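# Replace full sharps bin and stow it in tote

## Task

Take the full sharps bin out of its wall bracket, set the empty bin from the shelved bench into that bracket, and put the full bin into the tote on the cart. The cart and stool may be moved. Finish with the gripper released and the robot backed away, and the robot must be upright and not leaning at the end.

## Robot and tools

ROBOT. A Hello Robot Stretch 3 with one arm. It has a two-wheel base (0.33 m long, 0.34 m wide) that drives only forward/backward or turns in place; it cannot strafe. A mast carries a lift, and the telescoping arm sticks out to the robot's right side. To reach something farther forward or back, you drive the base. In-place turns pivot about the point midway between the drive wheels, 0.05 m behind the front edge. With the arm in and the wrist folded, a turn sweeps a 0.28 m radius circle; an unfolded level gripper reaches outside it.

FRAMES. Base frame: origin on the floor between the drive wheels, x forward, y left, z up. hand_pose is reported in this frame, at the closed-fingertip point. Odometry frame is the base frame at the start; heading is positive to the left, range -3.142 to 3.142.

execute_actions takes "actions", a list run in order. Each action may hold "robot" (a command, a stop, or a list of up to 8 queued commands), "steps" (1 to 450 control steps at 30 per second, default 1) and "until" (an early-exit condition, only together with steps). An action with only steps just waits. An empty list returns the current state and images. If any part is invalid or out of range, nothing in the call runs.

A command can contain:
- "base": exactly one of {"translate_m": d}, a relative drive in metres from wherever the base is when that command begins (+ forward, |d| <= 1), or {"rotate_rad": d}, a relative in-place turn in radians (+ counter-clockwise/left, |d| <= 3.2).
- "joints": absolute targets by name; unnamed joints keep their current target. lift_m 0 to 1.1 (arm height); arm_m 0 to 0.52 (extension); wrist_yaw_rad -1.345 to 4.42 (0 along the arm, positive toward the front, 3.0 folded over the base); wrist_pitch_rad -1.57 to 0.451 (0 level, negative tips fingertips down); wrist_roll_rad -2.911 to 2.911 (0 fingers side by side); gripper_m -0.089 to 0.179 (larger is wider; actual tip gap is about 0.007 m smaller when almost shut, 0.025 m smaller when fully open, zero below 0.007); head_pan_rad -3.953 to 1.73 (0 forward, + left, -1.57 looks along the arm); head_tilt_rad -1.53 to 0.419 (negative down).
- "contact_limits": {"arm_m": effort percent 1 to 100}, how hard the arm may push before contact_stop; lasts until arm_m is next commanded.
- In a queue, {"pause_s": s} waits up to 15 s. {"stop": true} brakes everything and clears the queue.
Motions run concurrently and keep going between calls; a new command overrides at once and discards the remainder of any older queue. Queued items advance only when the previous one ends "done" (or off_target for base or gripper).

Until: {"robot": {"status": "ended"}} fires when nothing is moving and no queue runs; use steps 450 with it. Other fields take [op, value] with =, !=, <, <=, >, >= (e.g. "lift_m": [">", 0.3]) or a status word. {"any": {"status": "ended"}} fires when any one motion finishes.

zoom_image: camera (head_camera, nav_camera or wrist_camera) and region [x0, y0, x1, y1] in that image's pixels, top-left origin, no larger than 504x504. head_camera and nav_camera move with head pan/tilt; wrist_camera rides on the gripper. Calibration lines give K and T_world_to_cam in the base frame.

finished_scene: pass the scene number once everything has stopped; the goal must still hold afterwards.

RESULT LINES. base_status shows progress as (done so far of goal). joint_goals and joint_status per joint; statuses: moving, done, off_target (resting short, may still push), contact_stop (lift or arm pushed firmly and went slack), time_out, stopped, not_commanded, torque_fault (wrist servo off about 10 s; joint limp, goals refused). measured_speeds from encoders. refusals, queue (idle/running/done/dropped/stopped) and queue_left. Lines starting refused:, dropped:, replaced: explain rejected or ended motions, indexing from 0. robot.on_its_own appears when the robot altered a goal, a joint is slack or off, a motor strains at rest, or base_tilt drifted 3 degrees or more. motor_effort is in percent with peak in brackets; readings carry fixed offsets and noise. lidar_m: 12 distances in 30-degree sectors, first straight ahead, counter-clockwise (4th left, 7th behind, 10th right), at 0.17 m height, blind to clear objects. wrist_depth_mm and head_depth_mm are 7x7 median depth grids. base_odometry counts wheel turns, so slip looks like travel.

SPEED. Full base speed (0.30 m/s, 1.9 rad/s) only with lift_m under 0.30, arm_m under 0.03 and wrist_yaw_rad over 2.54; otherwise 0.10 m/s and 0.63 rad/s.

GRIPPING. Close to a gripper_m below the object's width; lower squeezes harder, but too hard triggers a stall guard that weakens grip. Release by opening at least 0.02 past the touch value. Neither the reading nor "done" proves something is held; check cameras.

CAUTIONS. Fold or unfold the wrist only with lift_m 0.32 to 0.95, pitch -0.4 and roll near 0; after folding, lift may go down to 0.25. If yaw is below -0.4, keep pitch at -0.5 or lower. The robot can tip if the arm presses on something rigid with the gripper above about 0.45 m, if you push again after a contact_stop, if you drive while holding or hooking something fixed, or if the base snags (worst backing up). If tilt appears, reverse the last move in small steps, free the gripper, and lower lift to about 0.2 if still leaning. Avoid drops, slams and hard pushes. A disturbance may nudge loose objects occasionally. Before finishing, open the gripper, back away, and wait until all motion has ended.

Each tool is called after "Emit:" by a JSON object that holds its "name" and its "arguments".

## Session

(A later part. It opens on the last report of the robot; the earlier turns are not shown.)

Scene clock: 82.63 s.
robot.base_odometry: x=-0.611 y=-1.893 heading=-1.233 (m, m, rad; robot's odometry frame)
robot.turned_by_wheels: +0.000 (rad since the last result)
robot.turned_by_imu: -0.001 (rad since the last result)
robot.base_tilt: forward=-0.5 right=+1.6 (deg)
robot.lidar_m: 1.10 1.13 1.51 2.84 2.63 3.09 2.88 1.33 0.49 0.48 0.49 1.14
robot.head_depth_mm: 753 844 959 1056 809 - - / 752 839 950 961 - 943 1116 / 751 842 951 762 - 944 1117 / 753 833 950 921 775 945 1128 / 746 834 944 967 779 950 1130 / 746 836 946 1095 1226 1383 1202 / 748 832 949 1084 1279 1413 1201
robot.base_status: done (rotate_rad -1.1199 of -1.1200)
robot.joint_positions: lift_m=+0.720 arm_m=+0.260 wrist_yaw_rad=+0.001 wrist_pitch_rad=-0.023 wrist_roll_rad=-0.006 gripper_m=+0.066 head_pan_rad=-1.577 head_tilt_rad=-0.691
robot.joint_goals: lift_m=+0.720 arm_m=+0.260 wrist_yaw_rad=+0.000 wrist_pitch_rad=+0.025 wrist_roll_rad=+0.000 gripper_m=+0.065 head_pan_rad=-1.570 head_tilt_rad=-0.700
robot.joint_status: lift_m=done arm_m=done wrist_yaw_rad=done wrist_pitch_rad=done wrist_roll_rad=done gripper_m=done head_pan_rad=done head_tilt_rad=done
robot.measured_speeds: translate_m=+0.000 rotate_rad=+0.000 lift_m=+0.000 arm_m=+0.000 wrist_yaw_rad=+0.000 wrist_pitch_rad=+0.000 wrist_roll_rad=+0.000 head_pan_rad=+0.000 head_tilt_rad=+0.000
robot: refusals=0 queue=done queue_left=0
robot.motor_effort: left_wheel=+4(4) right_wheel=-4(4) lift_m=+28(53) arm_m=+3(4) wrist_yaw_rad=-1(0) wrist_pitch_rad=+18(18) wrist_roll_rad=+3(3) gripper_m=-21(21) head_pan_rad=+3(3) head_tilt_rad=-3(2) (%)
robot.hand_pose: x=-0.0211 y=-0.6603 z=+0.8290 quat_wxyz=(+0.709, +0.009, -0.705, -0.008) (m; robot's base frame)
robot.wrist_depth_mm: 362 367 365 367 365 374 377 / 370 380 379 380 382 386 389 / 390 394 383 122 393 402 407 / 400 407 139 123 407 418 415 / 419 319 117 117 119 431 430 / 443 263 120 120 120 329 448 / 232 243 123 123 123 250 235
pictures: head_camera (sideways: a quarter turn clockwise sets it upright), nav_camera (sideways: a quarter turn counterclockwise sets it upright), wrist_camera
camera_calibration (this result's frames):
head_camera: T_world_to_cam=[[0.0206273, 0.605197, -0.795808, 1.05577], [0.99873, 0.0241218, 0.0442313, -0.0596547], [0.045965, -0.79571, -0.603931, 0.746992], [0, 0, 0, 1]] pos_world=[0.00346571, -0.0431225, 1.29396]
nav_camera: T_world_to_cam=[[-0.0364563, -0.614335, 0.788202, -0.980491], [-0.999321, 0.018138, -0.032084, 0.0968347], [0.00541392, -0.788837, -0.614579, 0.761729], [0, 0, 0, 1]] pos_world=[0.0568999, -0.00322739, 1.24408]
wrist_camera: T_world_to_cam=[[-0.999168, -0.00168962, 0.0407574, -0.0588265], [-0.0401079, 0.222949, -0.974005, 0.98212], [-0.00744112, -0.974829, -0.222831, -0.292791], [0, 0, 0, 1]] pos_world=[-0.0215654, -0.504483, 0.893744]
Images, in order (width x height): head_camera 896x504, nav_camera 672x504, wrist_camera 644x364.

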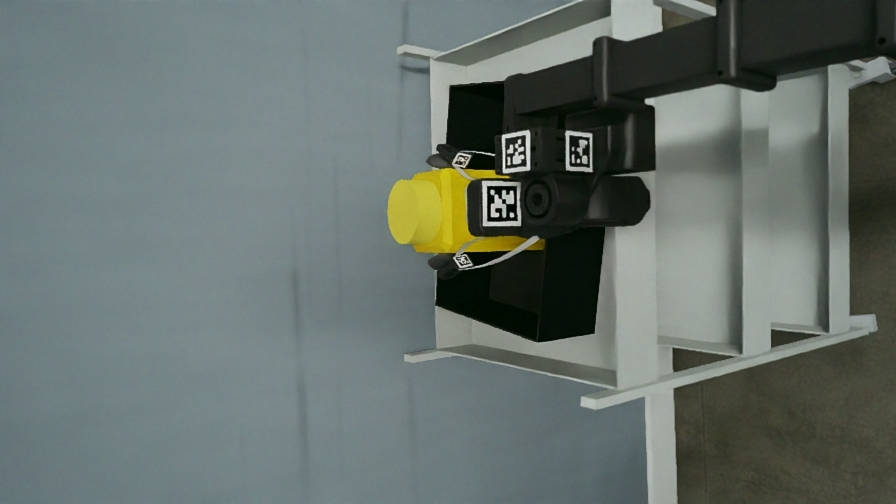

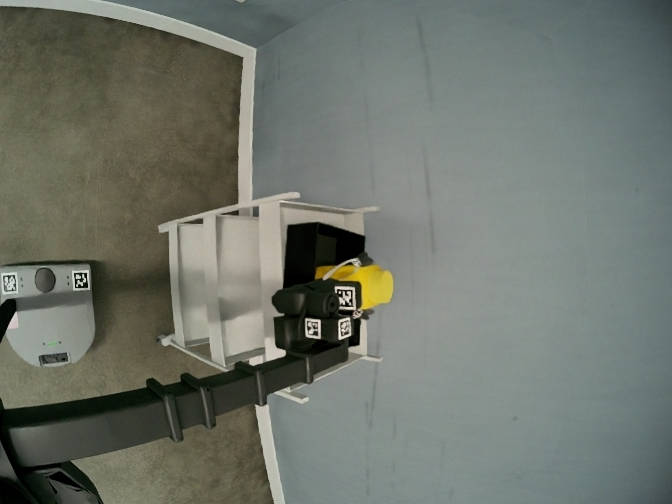

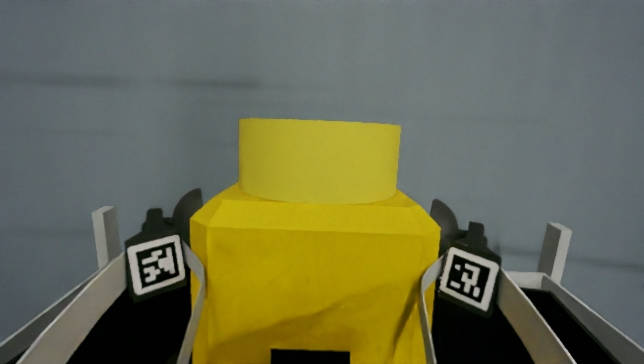

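In the tote. Lower further in small steps.

Emit:
{"name": "execute_actions", "arguments": {"actions": [{"robot":{"joints":{"lift_m":0.685}},"steps":450,"until":{"robot":{"status":"ended"}}}]}}

Scene clock: 84.10 s.
robot.base_odometry: x=-0.611 y=-1.893 heading=-1.233 (m, m, rad; robot's odometry frame)
robot.turned_by_wheels: +0.000 (rad since the last result)
robot.turned_by_imu: +0.000 (rad since the last result)
robot.base_tilt: forward=-0.6 right=+1.6 (deg)
robot.lidar_m: 1.09 1.13 1.51 2.85 2.63 3.08 2.88 1.33 0.49 0.48 0.49 1.14
robot.head_depth_mm: 754 844 952 1058 799 812 - / 754 841 952 961 - 941 1114 / 753 839 952 791 - 941 1121 / 753 838 951 924 773 945 1121 / 749 833 951 969 777 948 1128 / 748 837 947 1092 1222 1377 1200 / 744 832 944 1086 1285 1418 1214
robot.base_status: done (rotate_rad -1.1199 of -1.1200)
robot.joint_positions: lift_m=+0.686 arm_m=+0.260 wrist_yaw_rad=+0.001 wrist_pitch_rad=+0.013 wrist_roll_rad=-0.006 gripper_m=+0.066 head_pan_rad=-1.577 head_tilt_rad=-0.691
robot.joint_goals: lift_m=+0.685 arm_m=+0.260 wrist_yaw_rad=+0.000 wrist_pitch_rad=+0.025 wrist_roll_rad=+0.000 gripper_m=+0.065 head_pan_rad=-1.570 head_tilt_rad=-0.700
robot.joint_status: lift_m=done arm_m=done wrist_yaw_rad=done wrist_pitch_rad=done wrist_roll_rad=done gripper_m=done head_pan_rad=done head_tilt_rad=done
robot.measured_speeds: translate_m=+0.000 rotate_rad=+0.000 lift_m=+0.000 arm_m=+0.000 wrist_yaw_rad=+0.000 wrist_pitch_rad=+0.000 wrist_roll_rad=+0.000 head_pan_rad=+0.000 head_tilt_rad=+0.000
robot: refusals=0 queue=done queue_left=0
robot.motor_effort: left_wheel=+4(4) right_wheel=-4(4) lift_m=+23(26) arm_m=+3(3) wrist_yaw_rad=-1(1) wrist_pitch_rad=+4(18) wrist_roll_rad=+3(2) gripper_m=-21(22) head_pan_rad=+3(3) head_tilt_rad=-3(3) (%)
robot.hand_pose: x=-0.0211 y=-0.6613 z=+0.8035 quat_wxyz=(+0.709, -0.004, -0.705, +0.005) (m; robot's base frame)
robot.wrist_depth_mm: 364 365 370 372 375 380 379 / 376 377 384 388 392 389 391 / 384 392 387 119 399 397 406 / 399 404 135 122 407 409 416 / 421 315 117 118 118 425 426 / 259 247 120 120 120 232 444 / - 243 125 124 126 242 184
pictures: head_camera (sideways: a quarter turn clockwise sets it upright), nav_camera (sideways: a quarter turn counterclockwise sets it upright), wrist_camera
camera_calibration (this result's frames):
head_camera: T_world_to_cam=[[0.0206272, 0.60524, -0.795776, 1.05573], [0.99873, 0.02412, 0.0442329, -0.0596569], [0.0459657, -0.795677, -0.603974, 0.747048], [0, 0, 0, 1]] pos_world=[0.00346573, -0.043122, 1.29396]
nav_camera: T_world_to_cam=[[-0.0364562, -0.614378, 0.788169, -0.980448], [-0.999321, 0.0181391, -0.0320834, 0.0968338], [0.0054146, -0.788803, -0.614622, 0.761784], [0, 0, 0, 1]] pos_world=[0.0568999, -0.00322425, 1.24407]
wrist_camera: T_world_to_cam=[[-0.999169, -0.000199816, 0.0407531, -0.0567994], [-0.0400708, 0.187099, -0.981523, 0.939864], [-0.00742874, -0.982341, -0.186952, -0.333187], [0, 0, 0, 1]] pos_world=[-0.0215663, -0.503162, 0.862524]
Images, in order (width x height): head_camera 896x504, nav_camera 672x504, wrist_camera 644x364.

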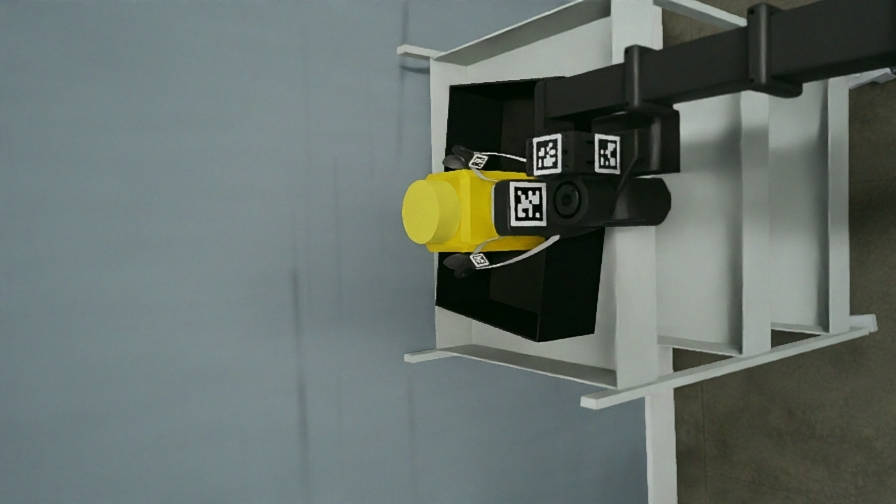

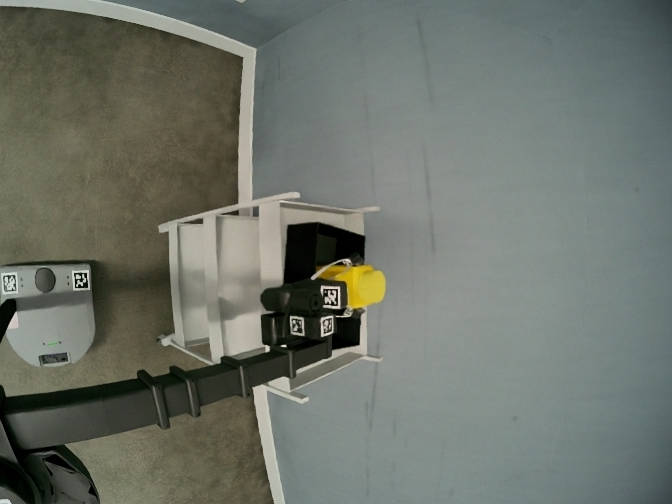

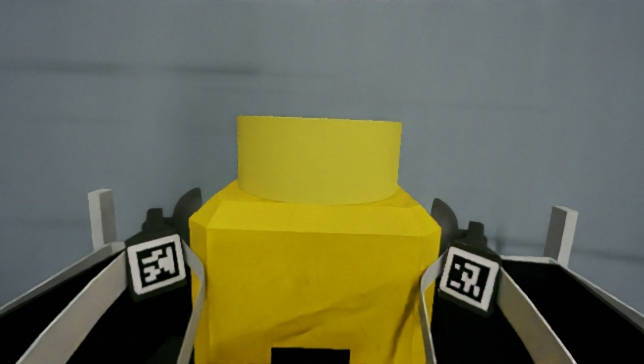

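Emit:
{"name": "execute_actions", "arguments": {"actions": [{"robot":[{"joints":{"gripper_m":0.15}},{"joints":{"arm_m":0.0,"lift_m":0.70}}],"steps":450,"until":{"robot":{"status":"ended"}}}]}}

Scene clock: 91.30 s.
robot.base_odometry: x=-0.611 y=-1.893 heading=-1.233 (m, m, rad; robot's odometry frame)
robot.turned_by_wheels: +0.000 (rad since the last result)
robot.turned_by_imu: -0.002 (rad since the last result)
robot.base_tilt: forward=-0.6 right=+1.5 (deg)
robot.lidar_m: 1.09 1.13 1.51 2.85 2.64 3.08 2.88 1.32 0.50 0.48 0.49 1.14
robot.head_depth_mm: 750 838 952 1055 789 872 1174 / 755 840 956 961 735 939 1118 / 751 838 957 865 757 948 - / 751 838 950 922 774 944 1129 / 748 839 948 966 779 951 1126 / 749 838 948 1092 1221 1381 1205 / 747 833 940 1086 1284 1410 1211
robot.base_status: done (rotate_rad -1.1199 of -1.1200)
robot.joint_positions: lift_m=+0.700 arm_m=+0.000 wrist_yaw_rad=+0.001 wrist_pitch_rad=+0.007 wrist_roll_rad=-0.006 gripper_m=+0.150 head_pan_rad=-1.577 head_tilt_rad=-0.691
robot.joint_goals: lift_m=+0.700 arm_m=+0.000 wrist_yaw_rad=+0.000 wrist_pitch_rad=+0.025 wrist_roll_rad=+0.000 gripper_m=+0.150 head_pan_rad=-1.570 head_tilt_rad=-0.700
robot.joint_status: lift_m=done arm_m=done wrist_yaw_rad=done wrist_pitch_rad=done wrist_roll_rad=done gripper_m=done head_pan_rad=done head_tilt_rad=done
robot.measured_speeds: translate_m=+0.000 rotate_rad=+0.000 lift_m=+0.000 arm_m=+0.000 wrist_yaw_rad=+0.000 wrist_pitch_rad=+0.000 wrist_roll_rad=+0.000 head_pan_rad=+0.000 head_tilt_rad=+0.000
robot: refusals=0 queue=done queue_left=0
robot.motor_effort: left_wheel=+3(3) right_wheel=-4(4) lift_m=+55(56) arm_m=-3(4) wrist_yaw_rad=-1(1) wrist_pitch_rad=+7(7) wrist_roll_rad=+2(3) gripper_m=+0(87) head_pan_rad=+3(3) head_tilt_rad=-3(3) (%)
robot.hand_pose: x=-0.0211 y=-0.4016 z=+0.8159 quat_wxyz=(+0.709, -0.002, -0.705, +0.003) (m; robot's base frame)
robot.wrist_depth_mm: 606 584 606 599 606 621 626 / 603 620 616 626 622 635 627 / 625 635 642 628 652 661 671 / 648 660 576 377 661 655 673 / 672 345 325 314 423 695 689 / 681 255 331 319 304 - 265 / 259 259 259 261 261 261 258
pictures: head_camera (sideways: a quarter turn clockwise sets it upright), nav_camera (sideways: a quarter turn counterclockwise sets it upright), wrist_camera
camera_calibration (this result's frames):
head_camera: T_world_to_cam=[[0.0205969, 0.605242, -0.795775, 1.05573], [0.998729, 0.0241701, 0.0442329, -0.0596569], [0.0460056, -0.795675, -0.603974, 0.747049], [0, 0, 0, 1]] pos_world=[0.0034679, -0.0431222, 1.29396]
nav_camera: T_world_to_cam=[[-0.0364253, -0.61438, 0.788169, -0.980448], [-0.999321, 0.018089, -0.0320834, 0.0968338], [0.00545419, -0.788803, -0.614622, 0.761785], [0, 0, 0, 1]] pos_world=[0.0569, -0.00322166, 1.24407]
wrist_camera: T_world_to_cam=[[-0.999169, -0.000464549, 0.0407539, -0.0573577], [-0.0400735, 0.193495, -0.980283, 0.904954], [-0.00743028, -0.981101, -0.193353, -0.0701198], [0, 0, 0, 1]] pos_world=[-0.0215664, -0.243925, 0.875891]
Images, in order (width x height): head_camera 896x504, nav_camera 672x504, wrist_camera 644x364.

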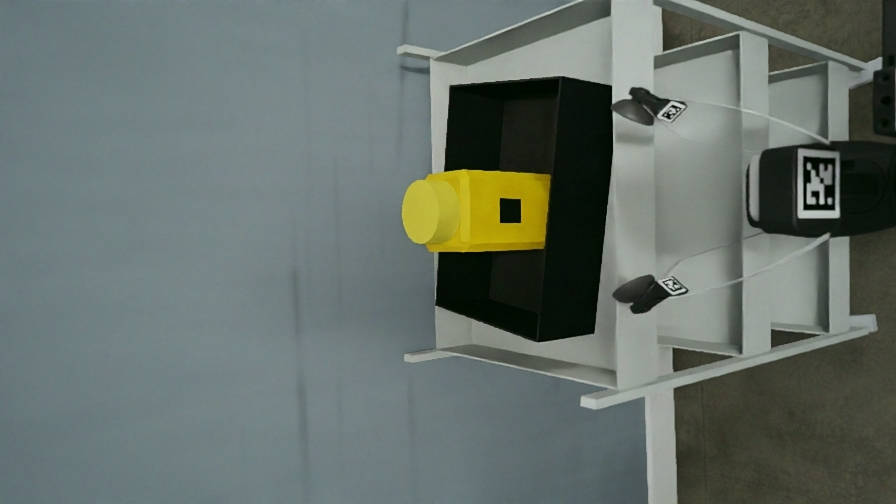

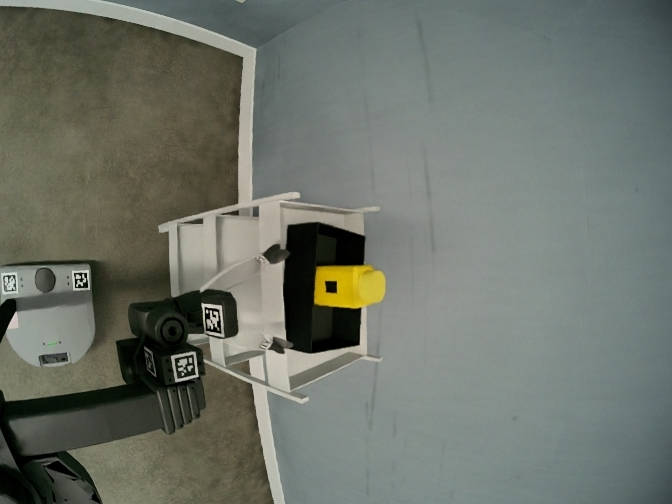

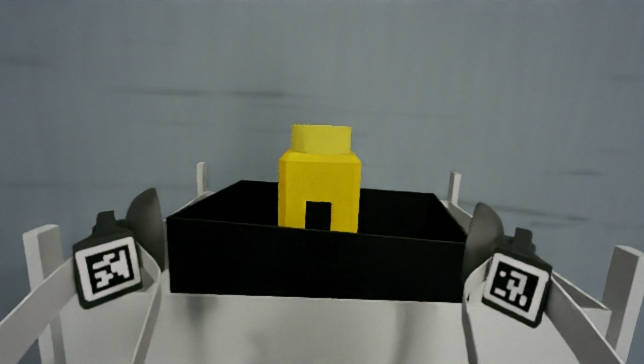

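Emit:
{"name": "execute_actions", "arguments": {"actions": [{"robot":[{"base":{"rotate_rad":-0.123},"joints":{"wrist_pitch_rad":-0.4,"gripper_m":0.04,"head_pan_rad":-3.14,"head_tilt_rad":-0.3}},{"base":{"translate_m":-0.2},"joints":{"wrist_yaw_rad":2.9}},{"base":{"translate_m":-0.35},"joints":{"lift_m":0.28}},{"base":{"translate_m":-1.0}}],"steps":450,"until":{"robot":{"status":"ended"}}},{"steps":200,"until":{"robot":{"status":"ended"}}}]}}

Scene clock: 106.97 s.
robot.base_odometry: x=-0.941 y=-0.379 heading=-1.356 (m, m, rad; robot's odometry frame)
robot.turned_by_wheels: -0.123 (rad since the last result)
robot.turned_by_imu: -0.129 (rad since the last result)
robot.base_tilt: forward=-0.7 right=+1.6 (deg)
robot.lidar_m: 1.78 2.63 2.85 2.01 2.02 1.92 1.35 1.90 1.25 1.14 1.15 1.42
robot.head_depth_mm: 1945 2052 2153 1782 2396 1988 1548 / 1914 2018 2130 1782 2023 1925 1546 / 1891 2000 2100 1446 2293 1974 1555 / 1874 1991 2079 1638 2313 2014 1569 / 1844 1935 2050 1651 2283 1945 1576 / 1826 1937 2036 2161 2279 1995 1570 / 1823 1928 2015 2132 2234 2036 1556
robot.base_status: done (translate_m -1.0000 of -1.0000)
robot.joint_positions: lift_m=+0.280 arm_m=+0.000 wrist_yaw_rad=+2.898 wrist_pitch_rad=-0.416 wrist_roll_rad=-0.005 gripper_m=+0.040 head_pan_rad=-3.133 head_tilt_rad=-0.309
robot.joint_goals: lift_m=+0.280 arm_m=+0.000 wrist_yaw_rad=+2.900 wrist_pitch_rad=-0.400 wrist_roll_rad=+0.000 gripper_m=+0.040 head_pan_rad=-3.140 head_tilt_rad=-0.300
robot.joint_status: lift_m=done arm_m=done wrist_yaw_rad=done wrist_pitch_rad=done wrist_roll_rad=done gripper_m=done head_pan_rad=done head_tilt_rad=done
robot.measured_speeds: translate_m=+0.000 rotate_rad=+0.000 lift_m=+0.000 arm_m=+0.000 wrist_yaw_rad=+0.000 wrist_pitch_rad=+0.000 wrist_roll_rad=+0.000 head_pan_rad=+0.000 head_tilt_rad=+0.000
robot: refusals=0 queue=done queue_left=0
robot.motor_effort: left_wheel=+3(9) right_wheel=-4(13) lift_m=+26(55) arm_m=-3(3) wrist_yaw_rad=+3(5) wrist_pitch_rad=+6(6) wrist_roll_rad=+2(3) gripper_m=+0(88) head_pan_rad=-2(36) head_tilt_rad=+4(21) (%)
robot.hand_pose: x=+0.0329 y=+0.0728 z=+0.2936 quat_wxyz=(+0.229, +0.702, +0.062, +0.671) (m; robot's base frame)
robot.wrist_depth_mm: - - - - - - - / - - - - - - - / 801 839 846 865 879 912 939 / 633 - 665 676 685 684 725 / 536 - 562 547 566 576 584 / 455 - - 473 474 492 498 / - - - 421 419 421 428
pictures: head_camera (sideways: a quarter turn clockwise sets it upright), nav_camera (sideways: a quarter turn counterclockwise sets it upright), wrist_camera
camera_calibration (this result's frames):
head_camera: T_world_to_cam=[[0.264422, -0.0146352, -0.964296, 1.27408], [0.0531343, -0.998145, 0.029719, -0.0350119], [-0.962942, -0.0590955, -0.263154, 0.309711], [0, 0, 0, 1]] pos_world=[-0.036801, 0.00200204, 1.31113]
nav_camera: T_world_to_cam=[[-0.275964, 0.0303095, 0.96069, -1.20403], [-0.0094087, 0.99937, -0.0342326, 0.09361], [-0.961122, -0.0184858, -0.275505, 0.326411], [0, 0, 0, 1]] pos_world=[-0.017667, -0.0510235, 1.24983]
wrist_camera: T_world_to_cam=[[0.973439, -0.225902, 0.0372104, -0.0293477], [-0.101379, -0.571039, -0.814639, 0.312381], [0.205277, 0.789229, -0.578774, 0.27202], [0, 0, 0, 1]] pos_world=[0.0043975, -0.0429335, 0.413008]
Images, in order (width x height): head_camera 896x504, nav_camera 672x504, wrist_camera 644x364.

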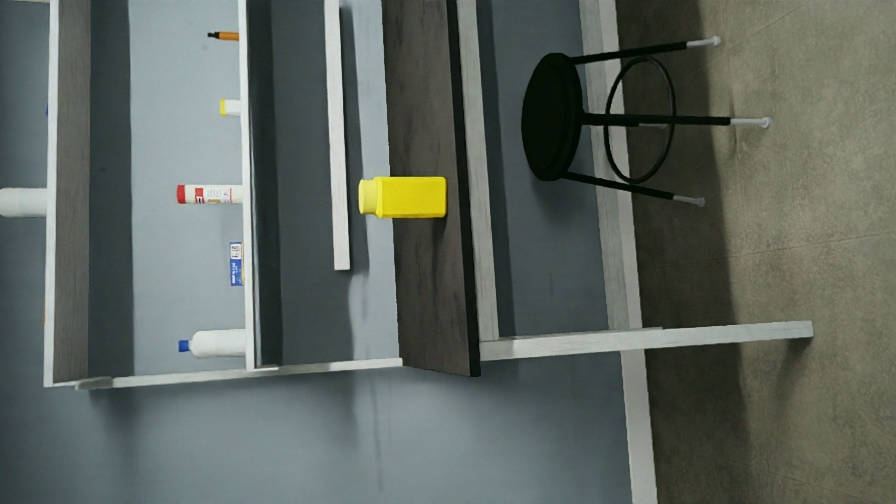

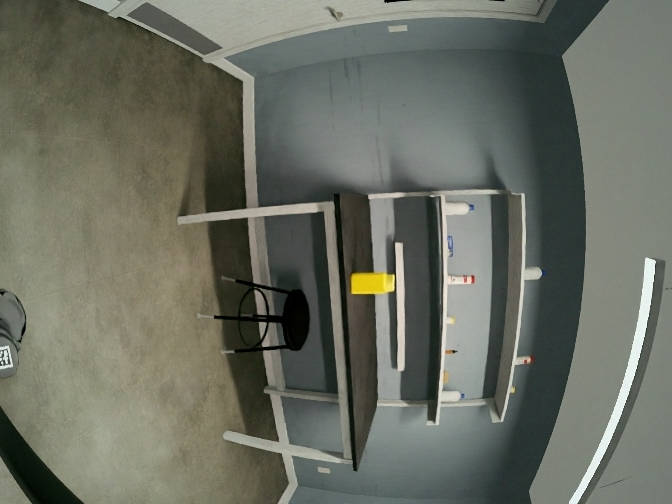

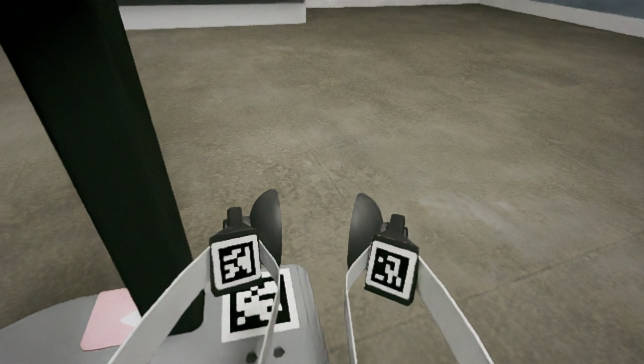

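Emit:
{"name": "zoom_image", "arguments": {"camera": "head_camera", "region": [340, 150, 500, 250]}}

Region (340, 150, 500, 250) of head_camera's 896x504 image, scaled by 3.150, with more detail than that image has; it fills the top 315 rows of this view, and the rest is white.

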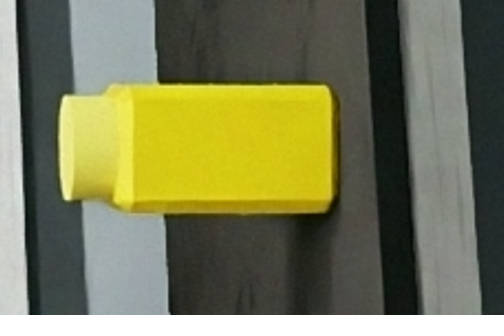

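Emit:
{"name": "execute_actions", "arguments": {"actions": [{"robot":[{"base":{"translate_m":-0.37}},{"base":{"translate_m":-0.48},"joints":{"lift_m":0.93,"head_pan_rad":-1.57,"head_tilt_rad":-0.5}},{"base":{"rotate_rad":-1.59},"joints":{"wrist_yaw_rad":0,"gripper_m":0.17}},{"joints":{"wrist_pitch_rad":0.025}}],"steps":450,"until":{"robot":{"status":"ended"}}},{"steps":200,"until":{"robot":{"status":"ended"}}}]}}

Scene clock: 124.23 s.
robot.base_odometry: x=-1.123 y=+0.451 heading=-2.946 (m, m, rad; robot's odometry frame)
robot.turned_by_wheels: -1.590 (rad since the last result)
robot.turned_by_imu: -1.620 (rad since the last result)
robot.base_tilt: forward=-0.6 right=+1.5 (deg)
robot.lidar_m: 1.24 1.28 1.56 2.24 3.45 2.08 1.88 1.33 0.70 0.90 0.55 1.38
robot.head_depth_mm: 1116 1236 1320 858 687 982 - / 1119 1211 1301 815 651 1010 - / 1095 1184 1286 612 631 - - / 1086 1178 1266 827 635 1564 1305 / 1051 1169 1245 885 654 1518 1340 / 1053 1150 1235 889 630 1493 1337 / 1004 1132 1194 892 634 672 734
robot.base_status: done (rotate_rad -1.5898 of -1.5900)
robot.joint_positions: lift_m=+0.930 arm_m=+0.000 wrist_yaw_rad=+0.002 wrist_pitch_rad=-0.001 wrist_roll_rad=-0.005 gripper_m=+0.170 head_pan_rad=-1.577 head_tilt_rad=-0.494
robot.joint_goals: lift_m=+0.930 arm_m=+0.000 wrist_yaw_rad=+0.000 wrist_pitch_rad=+0.025 wrist_roll_rad=+0.000 gripper_m=+0.170 head_pan_rad=-1.570 head_tilt_rad=-0.500
robot.joint_status: lift_m=done arm_m=done wrist_yaw_rad=done wrist_pitch_rad=done wrist_roll_rad=done gripper_m=done head_pan_rad=done head_tilt_rad=done
robot.measured_speeds: translate_m=+0.000 rotate_rad=+0.000 lift_m=+0.000 arm_m=+0.000 wrist_yaw_rad=+0.000 wrist_pitch_rad=+0.000 wrist_roll_rad=+0.000 head_pan_rad=+0.000 head_tilt_rad=+0.000
robot: refusals=0 queue=done queue_left=0
robot.motor_effort: left_wheel=+4(9) right_wheel=-4(13) lift_m=+54(55) arm_m=-3(3) wrist_yaw_rad=-2(3) wrist_pitch_rad=+10(10) wrist_roll_rad=+2(3) gripper_m=+0(86) head_pan_rad=+3(37) head_tilt_rad=-1(15) (%)
robot.hand_pose: x=-0.0209 y=-0.4014 z=+1.0439 quat_wxyz=(+0.709, +0.001, -0.705, +0.000) (m; robot's base frame)
robot.wrist_depth_mm: 882 872 908 942 922 894 858 / 889 914 967 - - - - / 928 944 - 355 - - - / 917 909 813 356 799 979 - / 954 495 487 367 508 566 551 / - 332 349 355 364 356 386 / 265 271 286 299 358 398 -
pictures: head_camera (sideways: a quarter turn clockwise sets it upright), nav_camera (sideways: a quarter turn counterclockwise sets it upright), wrist_camera
camera_calibration (this result's frames):
head_camera: T_world_to_cam=[[0.0195955, 0.43757, -0.898971, 1.1903], [0.99878, 0.0321933, 0.037441, -0.0508254], [0.0453239, -0.898608, -0.436406, 0.529031], [0, 0, 0, 1]] pos_world=[0.00346115, -0.0438141, 1.30282]
nav_camera: T_world_to_cam=[[-0.0354326, -0.448019, 0.893321, -1.11757], [-0.999361, 0.0116274, -0.0338071, 0.0990866], [0.00475922, -0.893948, -0.448145, 0.54519], [0, 0, 0, 1]] pos_world=[0.0568303, -0.0144718, 1.24602]
wrist_camera: T_world_to_cam=[[-0.999182, -0.00162753, 0.0404052, -0.0665365], [-0.039906, 0.201229, -0.978731, 1.12989], [-0.00653778, -0.979543, -0.201129, -0.0170718], [0, 0, 0, 1]] pos_world=[-0.0215043, -0.244197, 1.10511]
Images, in order (width x height): head_camera 896x504, nav_camera 672x504, wrist_camera 644x364.

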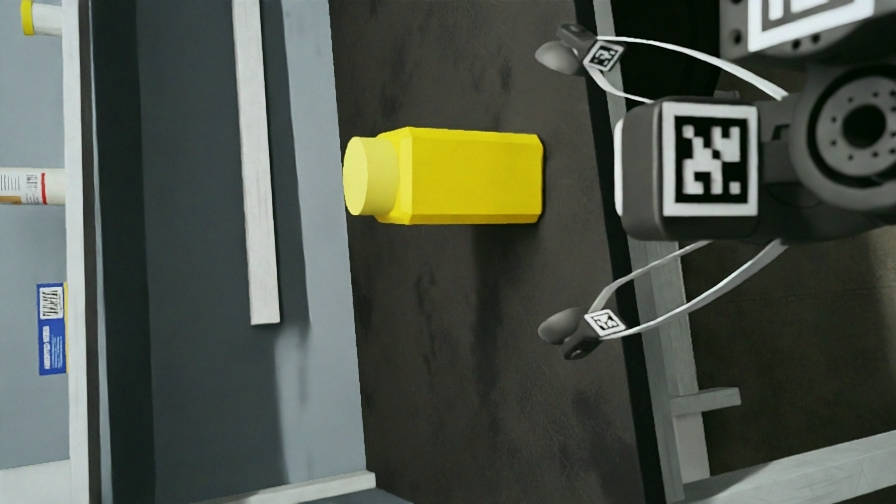

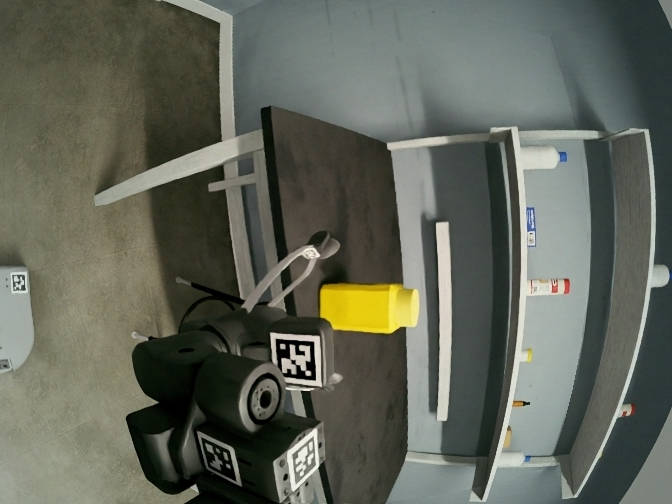

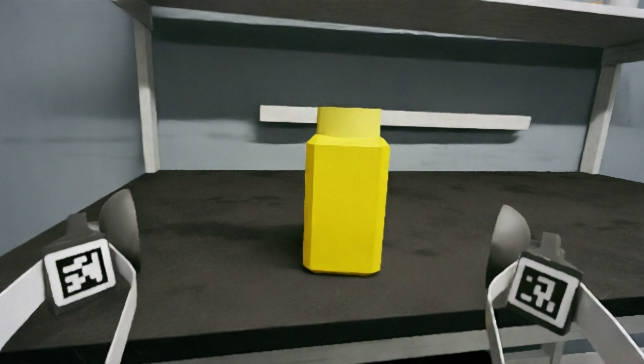

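Emit:
{"name": "execute_actions", "arguments": {"actions": [{"robot":{"base":{"translate_m":-0.03},"joints":{"arm_m":0.245,"lift_m":0.936}},"steps":450,"until":{"robot":{"status":"ended"}}}]}}

Scene clock: 127.87 s.
robot.base_odometry: x=-1.093 y=+0.457 heading=-2.946 (m, m, rad; robot's odometry frame)
robot.turned_by_wheels: +0.000 (rad since the last result)
robot.turned_by_imu: -0.001 (rad since the last result)
robot.base_tilt: forward=-0.6 right=+1.6 (deg)
robot.lidar_m: 1.27 1.30 1.59 2.25 3.47 2.05 1.85 1.30 0.69 0.90 0.57 1.41
robot.head_depth_mm: 1119 1226 1320 - 684 976 1296 / 1119 1215 1307 - 867 1016 1295 / 1106 1201 1296 - 663 1547 1292 / 1089 1187 1269 789 647 1551 1340 / 1060 1172 1254 862 628 1537 1336 / 1047 1150 1240 887 628 1509 1339 / 1032 1143 1215 896 632 1568 1252
robot.base_status: done (translate_m -0.0300 of -0.0300)
robot.joint_positions: lift_m=+0.936 arm_m=+0.245 wrist_yaw_rad=+0.002 wrist_pitch_rad=+0.000 wrist_roll_rad=-0.005 gripper_m=+0.170 head_pan_rad=-1.577 head_tilt_rad=-0.494
robot.joint_goals: lift_m=+0.936 arm_m=+0.245 wrist_yaw_rad=+0.000 wrist_pitch_rad=+0.025 wrist_roll_rad=+0.000 gripper_m=+0.170 head_pan_rad=-1.570 head_tilt_rad=-0.500
robot.joint_status: lift_m=done arm_m=done wrist_yaw_rad=done wrist_pitch_rad=done wrist_roll_rad=done gripper_m=done head_pan_rad=done head_tilt_rad=done
robot.measured_speeds: translate_m=+0.000 rotate_rad=+0.000 lift_m=+0.000 arm_m=+0.000 wrist_yaw_rad=+0.000 wrist_pitch_rad=+0.000 wrist_roll_rad=+0.000 head_pan_rad=+0.000 head_tilt_rad=+0.000
robot: refusals=0 queue=done queue_left=0
robot.motor_effort: left_wheel=+3(5) right_wheel=-4(11) lift_m=+54(56) arm_m=+3(3) wrist_yaw_rad=-1(2) wrist_pitch_rad=+9(10) wrist_roll_rad=+3(2) gripper_m=+0(0) head_pan_rad=+3(3) head_tilt_rad=-2(2) (%)
robot.hand_pose: x=-0.0210 y=-0.6460 z=+1.0503 quat_wxyz=(+0.709, +0.001, -0.705, +0.000) (m; robot's base frame)
robot.wrist_depth_mm: 670 702 735 783 780 819 844 / 680 714 761 789 821 845 896 / 698 739 754 112 805 847 927 / 722 752 131 116 725 891 928 / 510 504 110 109 110 588 572 / - 338 113 111 111 368 393 / 271 275 118 115 116 290 296
pictures: head_camera (sideways: a quarter turn clockwise sets it upright), nav_camera (sideways: a quarter turn counterclockwise sets it upright), wrist_camera
camera_calibration (this result's frames):
head_camera: T_world_to_cam=[[0.0195954, 0.43757, -0.898971, 1.1903], [0.99878, 0.0321935, 0.037441, -0.0508254], [0.0453241, -0.898608, -0.436406, 0.529031], [0, 0, 0, 1]] pos_world=[0.00346116, -0.0438141, 1.30282]
nav_camera: T_world_to_cam=[[-0.0354325, -0.448019, 0.893321, -1.11757], [-0.999361, 0.0116272, -0.0338071, 0.0990866], [0.00475943, -0.893948, -0.448145, 0.54519], [0, 0, 0, 1]] pos_world=[0.0568304, -0.0144718, 1.24602]
wrist_camera: T_world_to_cam=[[-0.999183, -0.00108791, 0.0404045, -0.0669655], [-0.0398079, 0.199678, -0.979053, 1.1847], [-0.00700277, -0.979861, -0.199558, -0.257178], [0, 0, 0, 1]] pos_world=[-0.0215515, -0.488629, 1.11126]
Images, in order (width x height): head_camera 896x504, nav_camera 672x504, wrist_camera 644x364.

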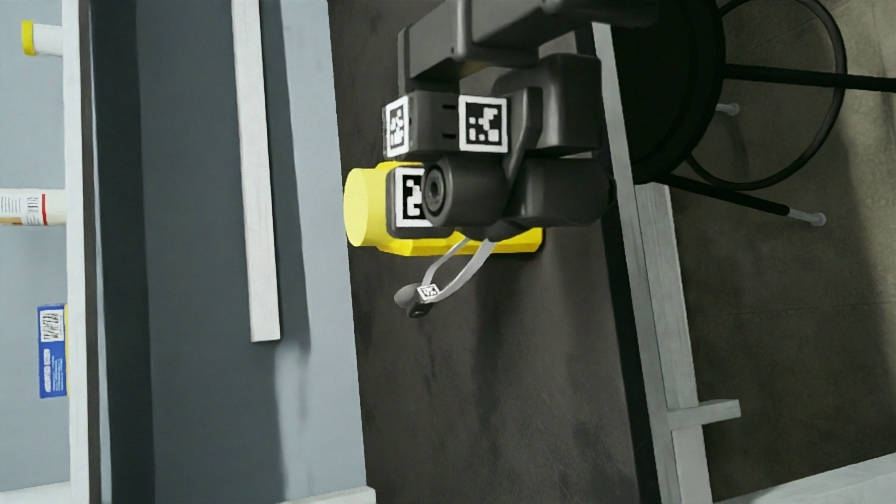

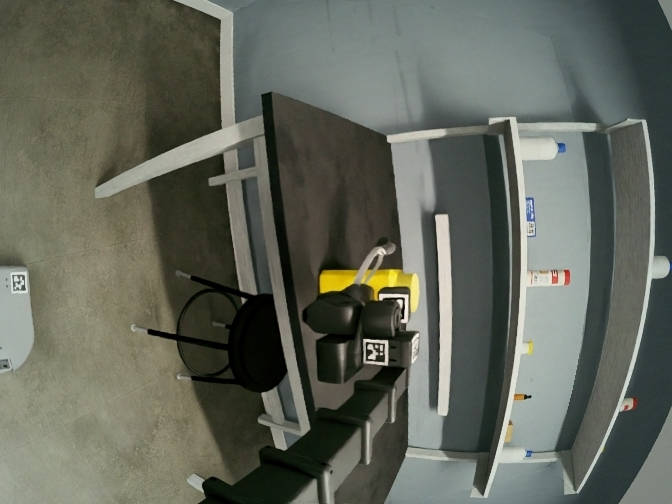

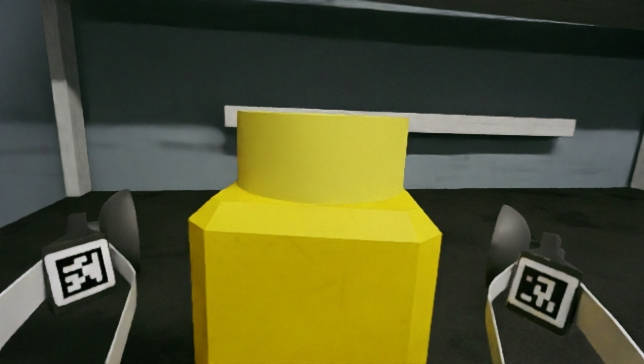

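Emit:
{"name": "execute_actions", "arguments": {"actions": [{"robot":[{"joints":{"arm_m":0.24,"lift_m":0.94,"gripper_m":0.066}},{"joints":{"lift_m":0.97}},{"joints":{"arm_m":0.0}}],"steps":450,"until":{"robot":{"status":"ended"}}}]}}

Scene clock: 133.37 s.
robot.base_odometry: x=-1.093 y=+0.457 heading=-2.946 (m, m, rad; robot's odometry frame)
robot.turned_by_wheels: +0.000 (rad since the last result)
robot.turned_by_imu: -0.001 (rad since the last result)
robot.base_tilt: forward=-0.6 right=+1.6 (deg)
robot.lidar_m: 1.27 1.30 1.59 2.24 3.45 2.05 1.85 1.30 0.69 0.90 0.56 1.41
robot.head_depth_mm: 1118 1238 1313 857 667 - - / 1118 1218 1314 862 - - - / 1096 1201 1289 379 - - - / 1085 1190 1271 785 401 1533 1318 / 1059 1175 1249 883 625 1525 1343 / 1051 1156 1239 888 629 1511 1343 / 1028 1138 1218 895 634 1554 1256
robot.base_status: done (translate_m -0.0300 of -0.0300)
robot.joint_positions: lift_m=+0.969 arm_m=+0.000 wrist_yaw_rad=+0.001 wrist_pitch_rad=-0.010 wrist_roll_rad=-0.005 gripper_m=+0.067 head_pan_rad=-1.577 head_tilt_rad=-0.494
robot.joint_goals: lift_m=+0.970 arm_m=+0.000 wrist_yaw_rad=+0.000 wrist_pitch_rad=+0.025 wrist_roll_rad=+0.000 gripper_m=+0.066 head_pan_rad=-1.570 head_tilt_rad=-0.500
robot.joint_status: lift_m=done arm_m=done wrist_yaw_rad=done wrist_pitch_rad=done wrist_roll_rad=done gripper_m=done head_pan_rad=done head_tilt_rad=done
robot.measured_speeds: translate_m=+0.000 rotate_rad=+0.000 lift_m=+0.000 arm_m=+0.000 wrist_yaw_rad=+0.000 wrist_pitch_rad=+0.000 wrist_roll_rad=+0.000 head_pan_rad=+0.000 head_tilt_rad=+0.000
robot: refusals=0 queue=done queue_left=0
robot.motor_effort: left_wheel=+4(4) right_wheel=-4(5) lift_m=+56(59) arm_m=-3(5) wrist_yaw_rad=-1(1) wrist_pitch_rad=+13(13) wrist_roll_rad=+2(2) gripper_m=-18(92) head_pan_rad=+3(3) head_tilt_rad=-2(2) (%)
robot.hand_pose: x=-0.0212 y=-0.4012 z=+1.0815 quat_wxyz=(+0.709, +0.004, -0.705, -0.004) (m; robot's base frame)
robot.wrist_depth_mm: 841 825 919 879 820 905 948 / 903 923 987 - - - - / 923 977 - 124 - - - / 927 981 443 125 919 - - / 932 573 117 117 120 623 647 / 397 378 120 119 120 470 448 / 319 319 124 123 128 351 388
pictures: head_camera (sideways: a quarter turn clockwise sets it upright), nav_camera (sideways: a quarter turn counterclockwise sets it upright), wrist_camera
camera_calibration (this result's frames):
head_camera: T_world_to_cam=[[0.0195556, 0.437572, -0.898971, 1.1903], [0.998777, 0.0322843, 0.037441, -0.0508254], [0.0454058, -0.898604, -0.436406, 0.52903], [0, 0, 0, 1]] pos_world=[0.00346514, -0.0438143, 1.30282]
nav_camera: T_world_to_cam=[[-0.0353918, -0.448023, 0.893321, -1.11757], [-0.999362, 0.0115364, -0.0338071, 0.0990867], [0.00484063, -0.893948, -0.448145, 0.54519], [0, 0, 0, 1]] pos_world=[0.0568317, -0.0144672, 1.24602]
wrist_camera: T_world_to_cam=[[-0.999183, -0.00102938, 0.0404073, -0.0680659], [-0.0397217, 0.210081, -0.976877, 1.16822], [-0.00748323, -0.977683, -0.20995, 0.000964139], [0, 0, 0, 1]] pos_world=[-0.0215993, -0.244549, 1.14416]
Images, in order (width x height): head_camera 896x504, nav_camera 672x504, wrist_camera 644x364.

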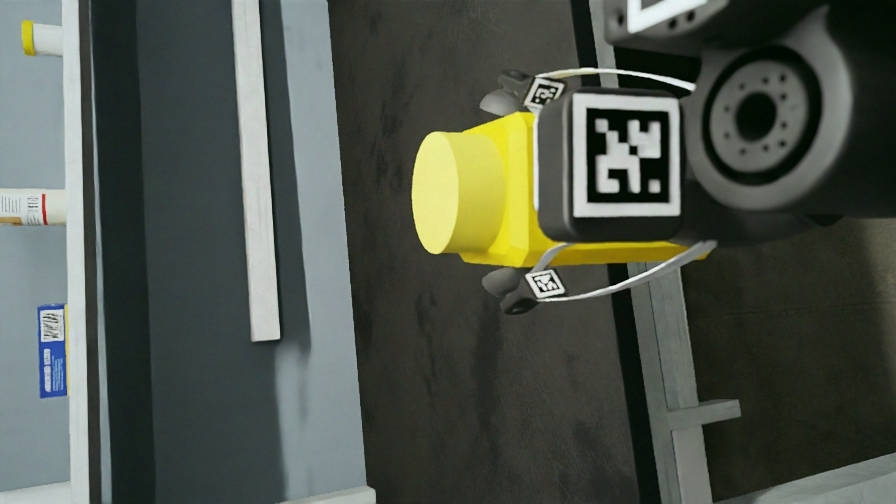

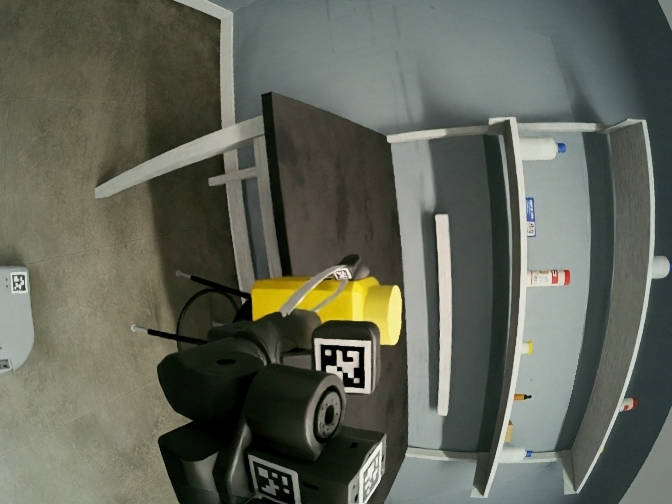

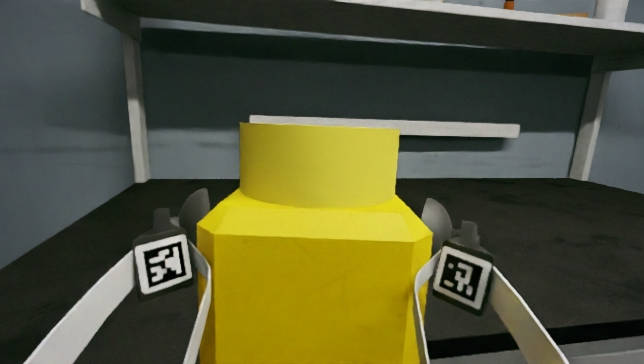

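Emit:
{"name": "execute_actions", "arguments": {"actions": [{"robot":[{"base":{"rotate_rad":-1.209},"joints":{"head_pan_rad":-3.14,"head_tilt_rad":-0.3}},{"base":{"translate_m":-1.0},"joints":{"lift_m":0.8}},{"base":{"translate_m":-1.0}}],"steps":450,"until":{"robot":{"status":"ended"}}},{"steps":450,"until":{"robot":{"status":"ended"}}}]}}

Scene clock: 161.17 s.
robot.base_odometry: x=-0.034 y=-1.240 heading=+2.129 (m, m, rad; robot's odometry frame)
robot.turned_by_wheels: -1.209 (rad since the last result)
robot.turned_by_imu: -1.234 (rad since the last result)
robot.base_tilt: forward=-0.6 right=+1.5 (deg)
robot.lidar_m: 2.56 2.03 1.68 1.24 1.81 1.50 1.50 1.67 2.08 1.52 1.64 2.63
robot.head_depth_mm: 1256 1314 1376 1461 1528 1609 1545 / 1279 1342 1415 1480 1569 1668 1536 / 1306 1382 1451 1524 1623 1722 1554 / 1350 1419 1483 1578 1664 1781 1560 / 1376 1448 1518 1625 1720 1808 1561 / 1403 1471 1571 1651 1785 1854 1575 / 1436 1519 1614 1715 1811 1914 1587
robot.base_status: done (translate_m -1.0000 of -1.0000)
robot.joint_positions: lift_m=+0.800 arm_m=+0.000 wrist_yaw_rad=+0.001 wrist_pitch_rad=-0.011 wrist_roll_rad=-0.005 gripper_m=+0.067 head_pan_rad=-3.133 head_tilt_rad=-0.310
robot.joint_goals: lift_m=+0.800 arm_m=+0.000 wrist_yaw_rad=+0.000 wrist_pitch_rad=+0.025 wrist_roll_rad=+0.000 gripper_m=+0.066 head_pan_rad=-3.140 head_tilt_rad=-0.300
robot.joint_status: lift_m=done arm_m=done wrist_yaw_rad=done wrist_pitch_rad=done wrist_roll_rad=done gripper_m=done head_pan_rad=done head_tilt_rad=done
robot.measured_speeds: translate_m=+0.000 rotate_rad=+0.000 lift_m=+0.000 arm_m=+0.000 wrist_yaw_rad=+0.000 wrist_pitch_rad=+0.000 wrist_roll_rad=+0.000 head_pan_rad=+0.000 head_tilt_rad=+0.000
robot: refusals=0 queue=done queue_left=0
robot.motor_effort: left_wheel=+4(8) right_wheel=-5(10) lift_m=+26(59) arm_m=-3(4) wrist_yaw_rad=-1(1) wrist_pitch_rad=+13(13) wrist_roll_rad=+3(3) gripper_m=-17(18) head_pan_rad=-2(36) head_tilt_rad=+3(16) (%)
robot.hand_pose: x=-0.0212 y=-0.4012 z=+0.9123 quat_wxyz=(+0.709, +0.004, -0.705, -0.004) (m; robot's base frame)
robot.wrist_depth_mm: - - - - - - - / - - - - - - - / - - - 125 - - - / - - - 125 - - - / - - 117 117 120 - - / - - 120 120 120 - - / - - 123 122 128 - -
pictures: head_camera (sideways: a quarter turn clockwise sets it upright), nav_camera (sideways: a quarter turn counterclockwise sets it upright), wrist_camera
camera_calibration (this result's frames):
head_camera: T_world_to_cam=[[0.265418, -0.014611, -0.964023, 1.27372], [0.0531626, -0.998142, 0.0297651, -0.035072], [-0.962667, -0.0591501, -0.264149, 0.311004], [0, 0, 0, 1]] pos_world=[-0.0368106, 0.00199943, 1.31109]
nav_camera: T_world_to_cam=[[-0.276958, 0.0302847, 0.960405, -1.20365], [-0.00943243, 0.999369, -0.0342334, 0.0936113], [-0.960836, -0.0185402, -0.276497, 0.327702], [0, 0, 0, 1]] pos_world=[-0.0176102, -0.0510244, 1.24981]
wrist_camera: T_world_to_cam=[[-0.999183, -0.00105262, 0.0404093, -0.0612391], [-0.0397241, 0.210653, -0.976753, 1.00302], [-0.00748418, -0.97756, -0.210523, -0.0339731], [0, 0, 0, 1]] pos_world=[-0.0215992, -0.244564, 0.975027]
Images, in order (width x height): head_camera 896x504, nav_camera 672x504, wrist_camera 644x364.

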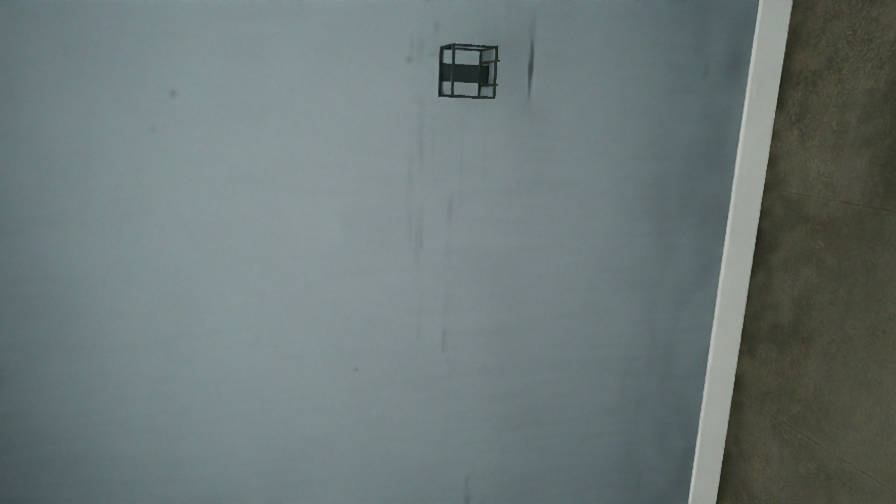

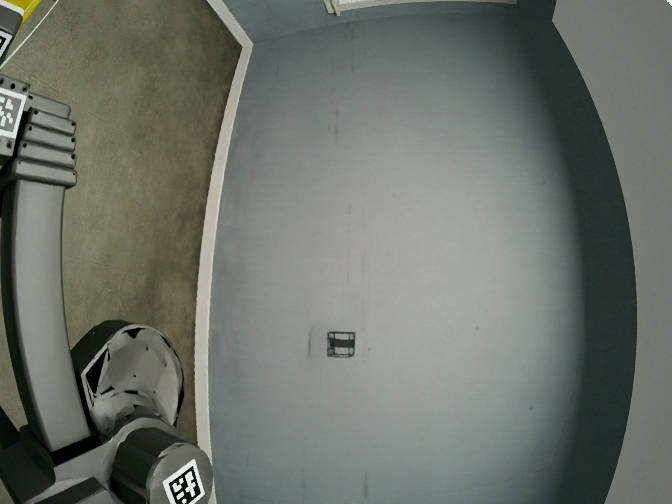

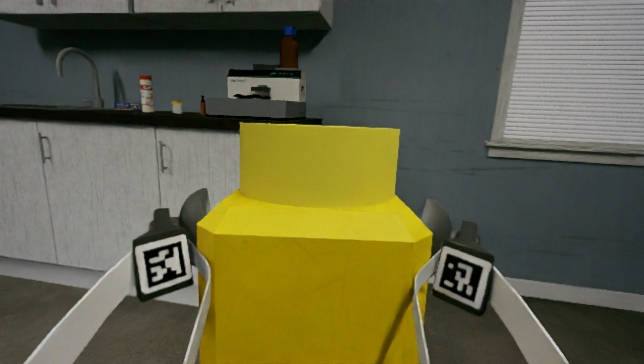

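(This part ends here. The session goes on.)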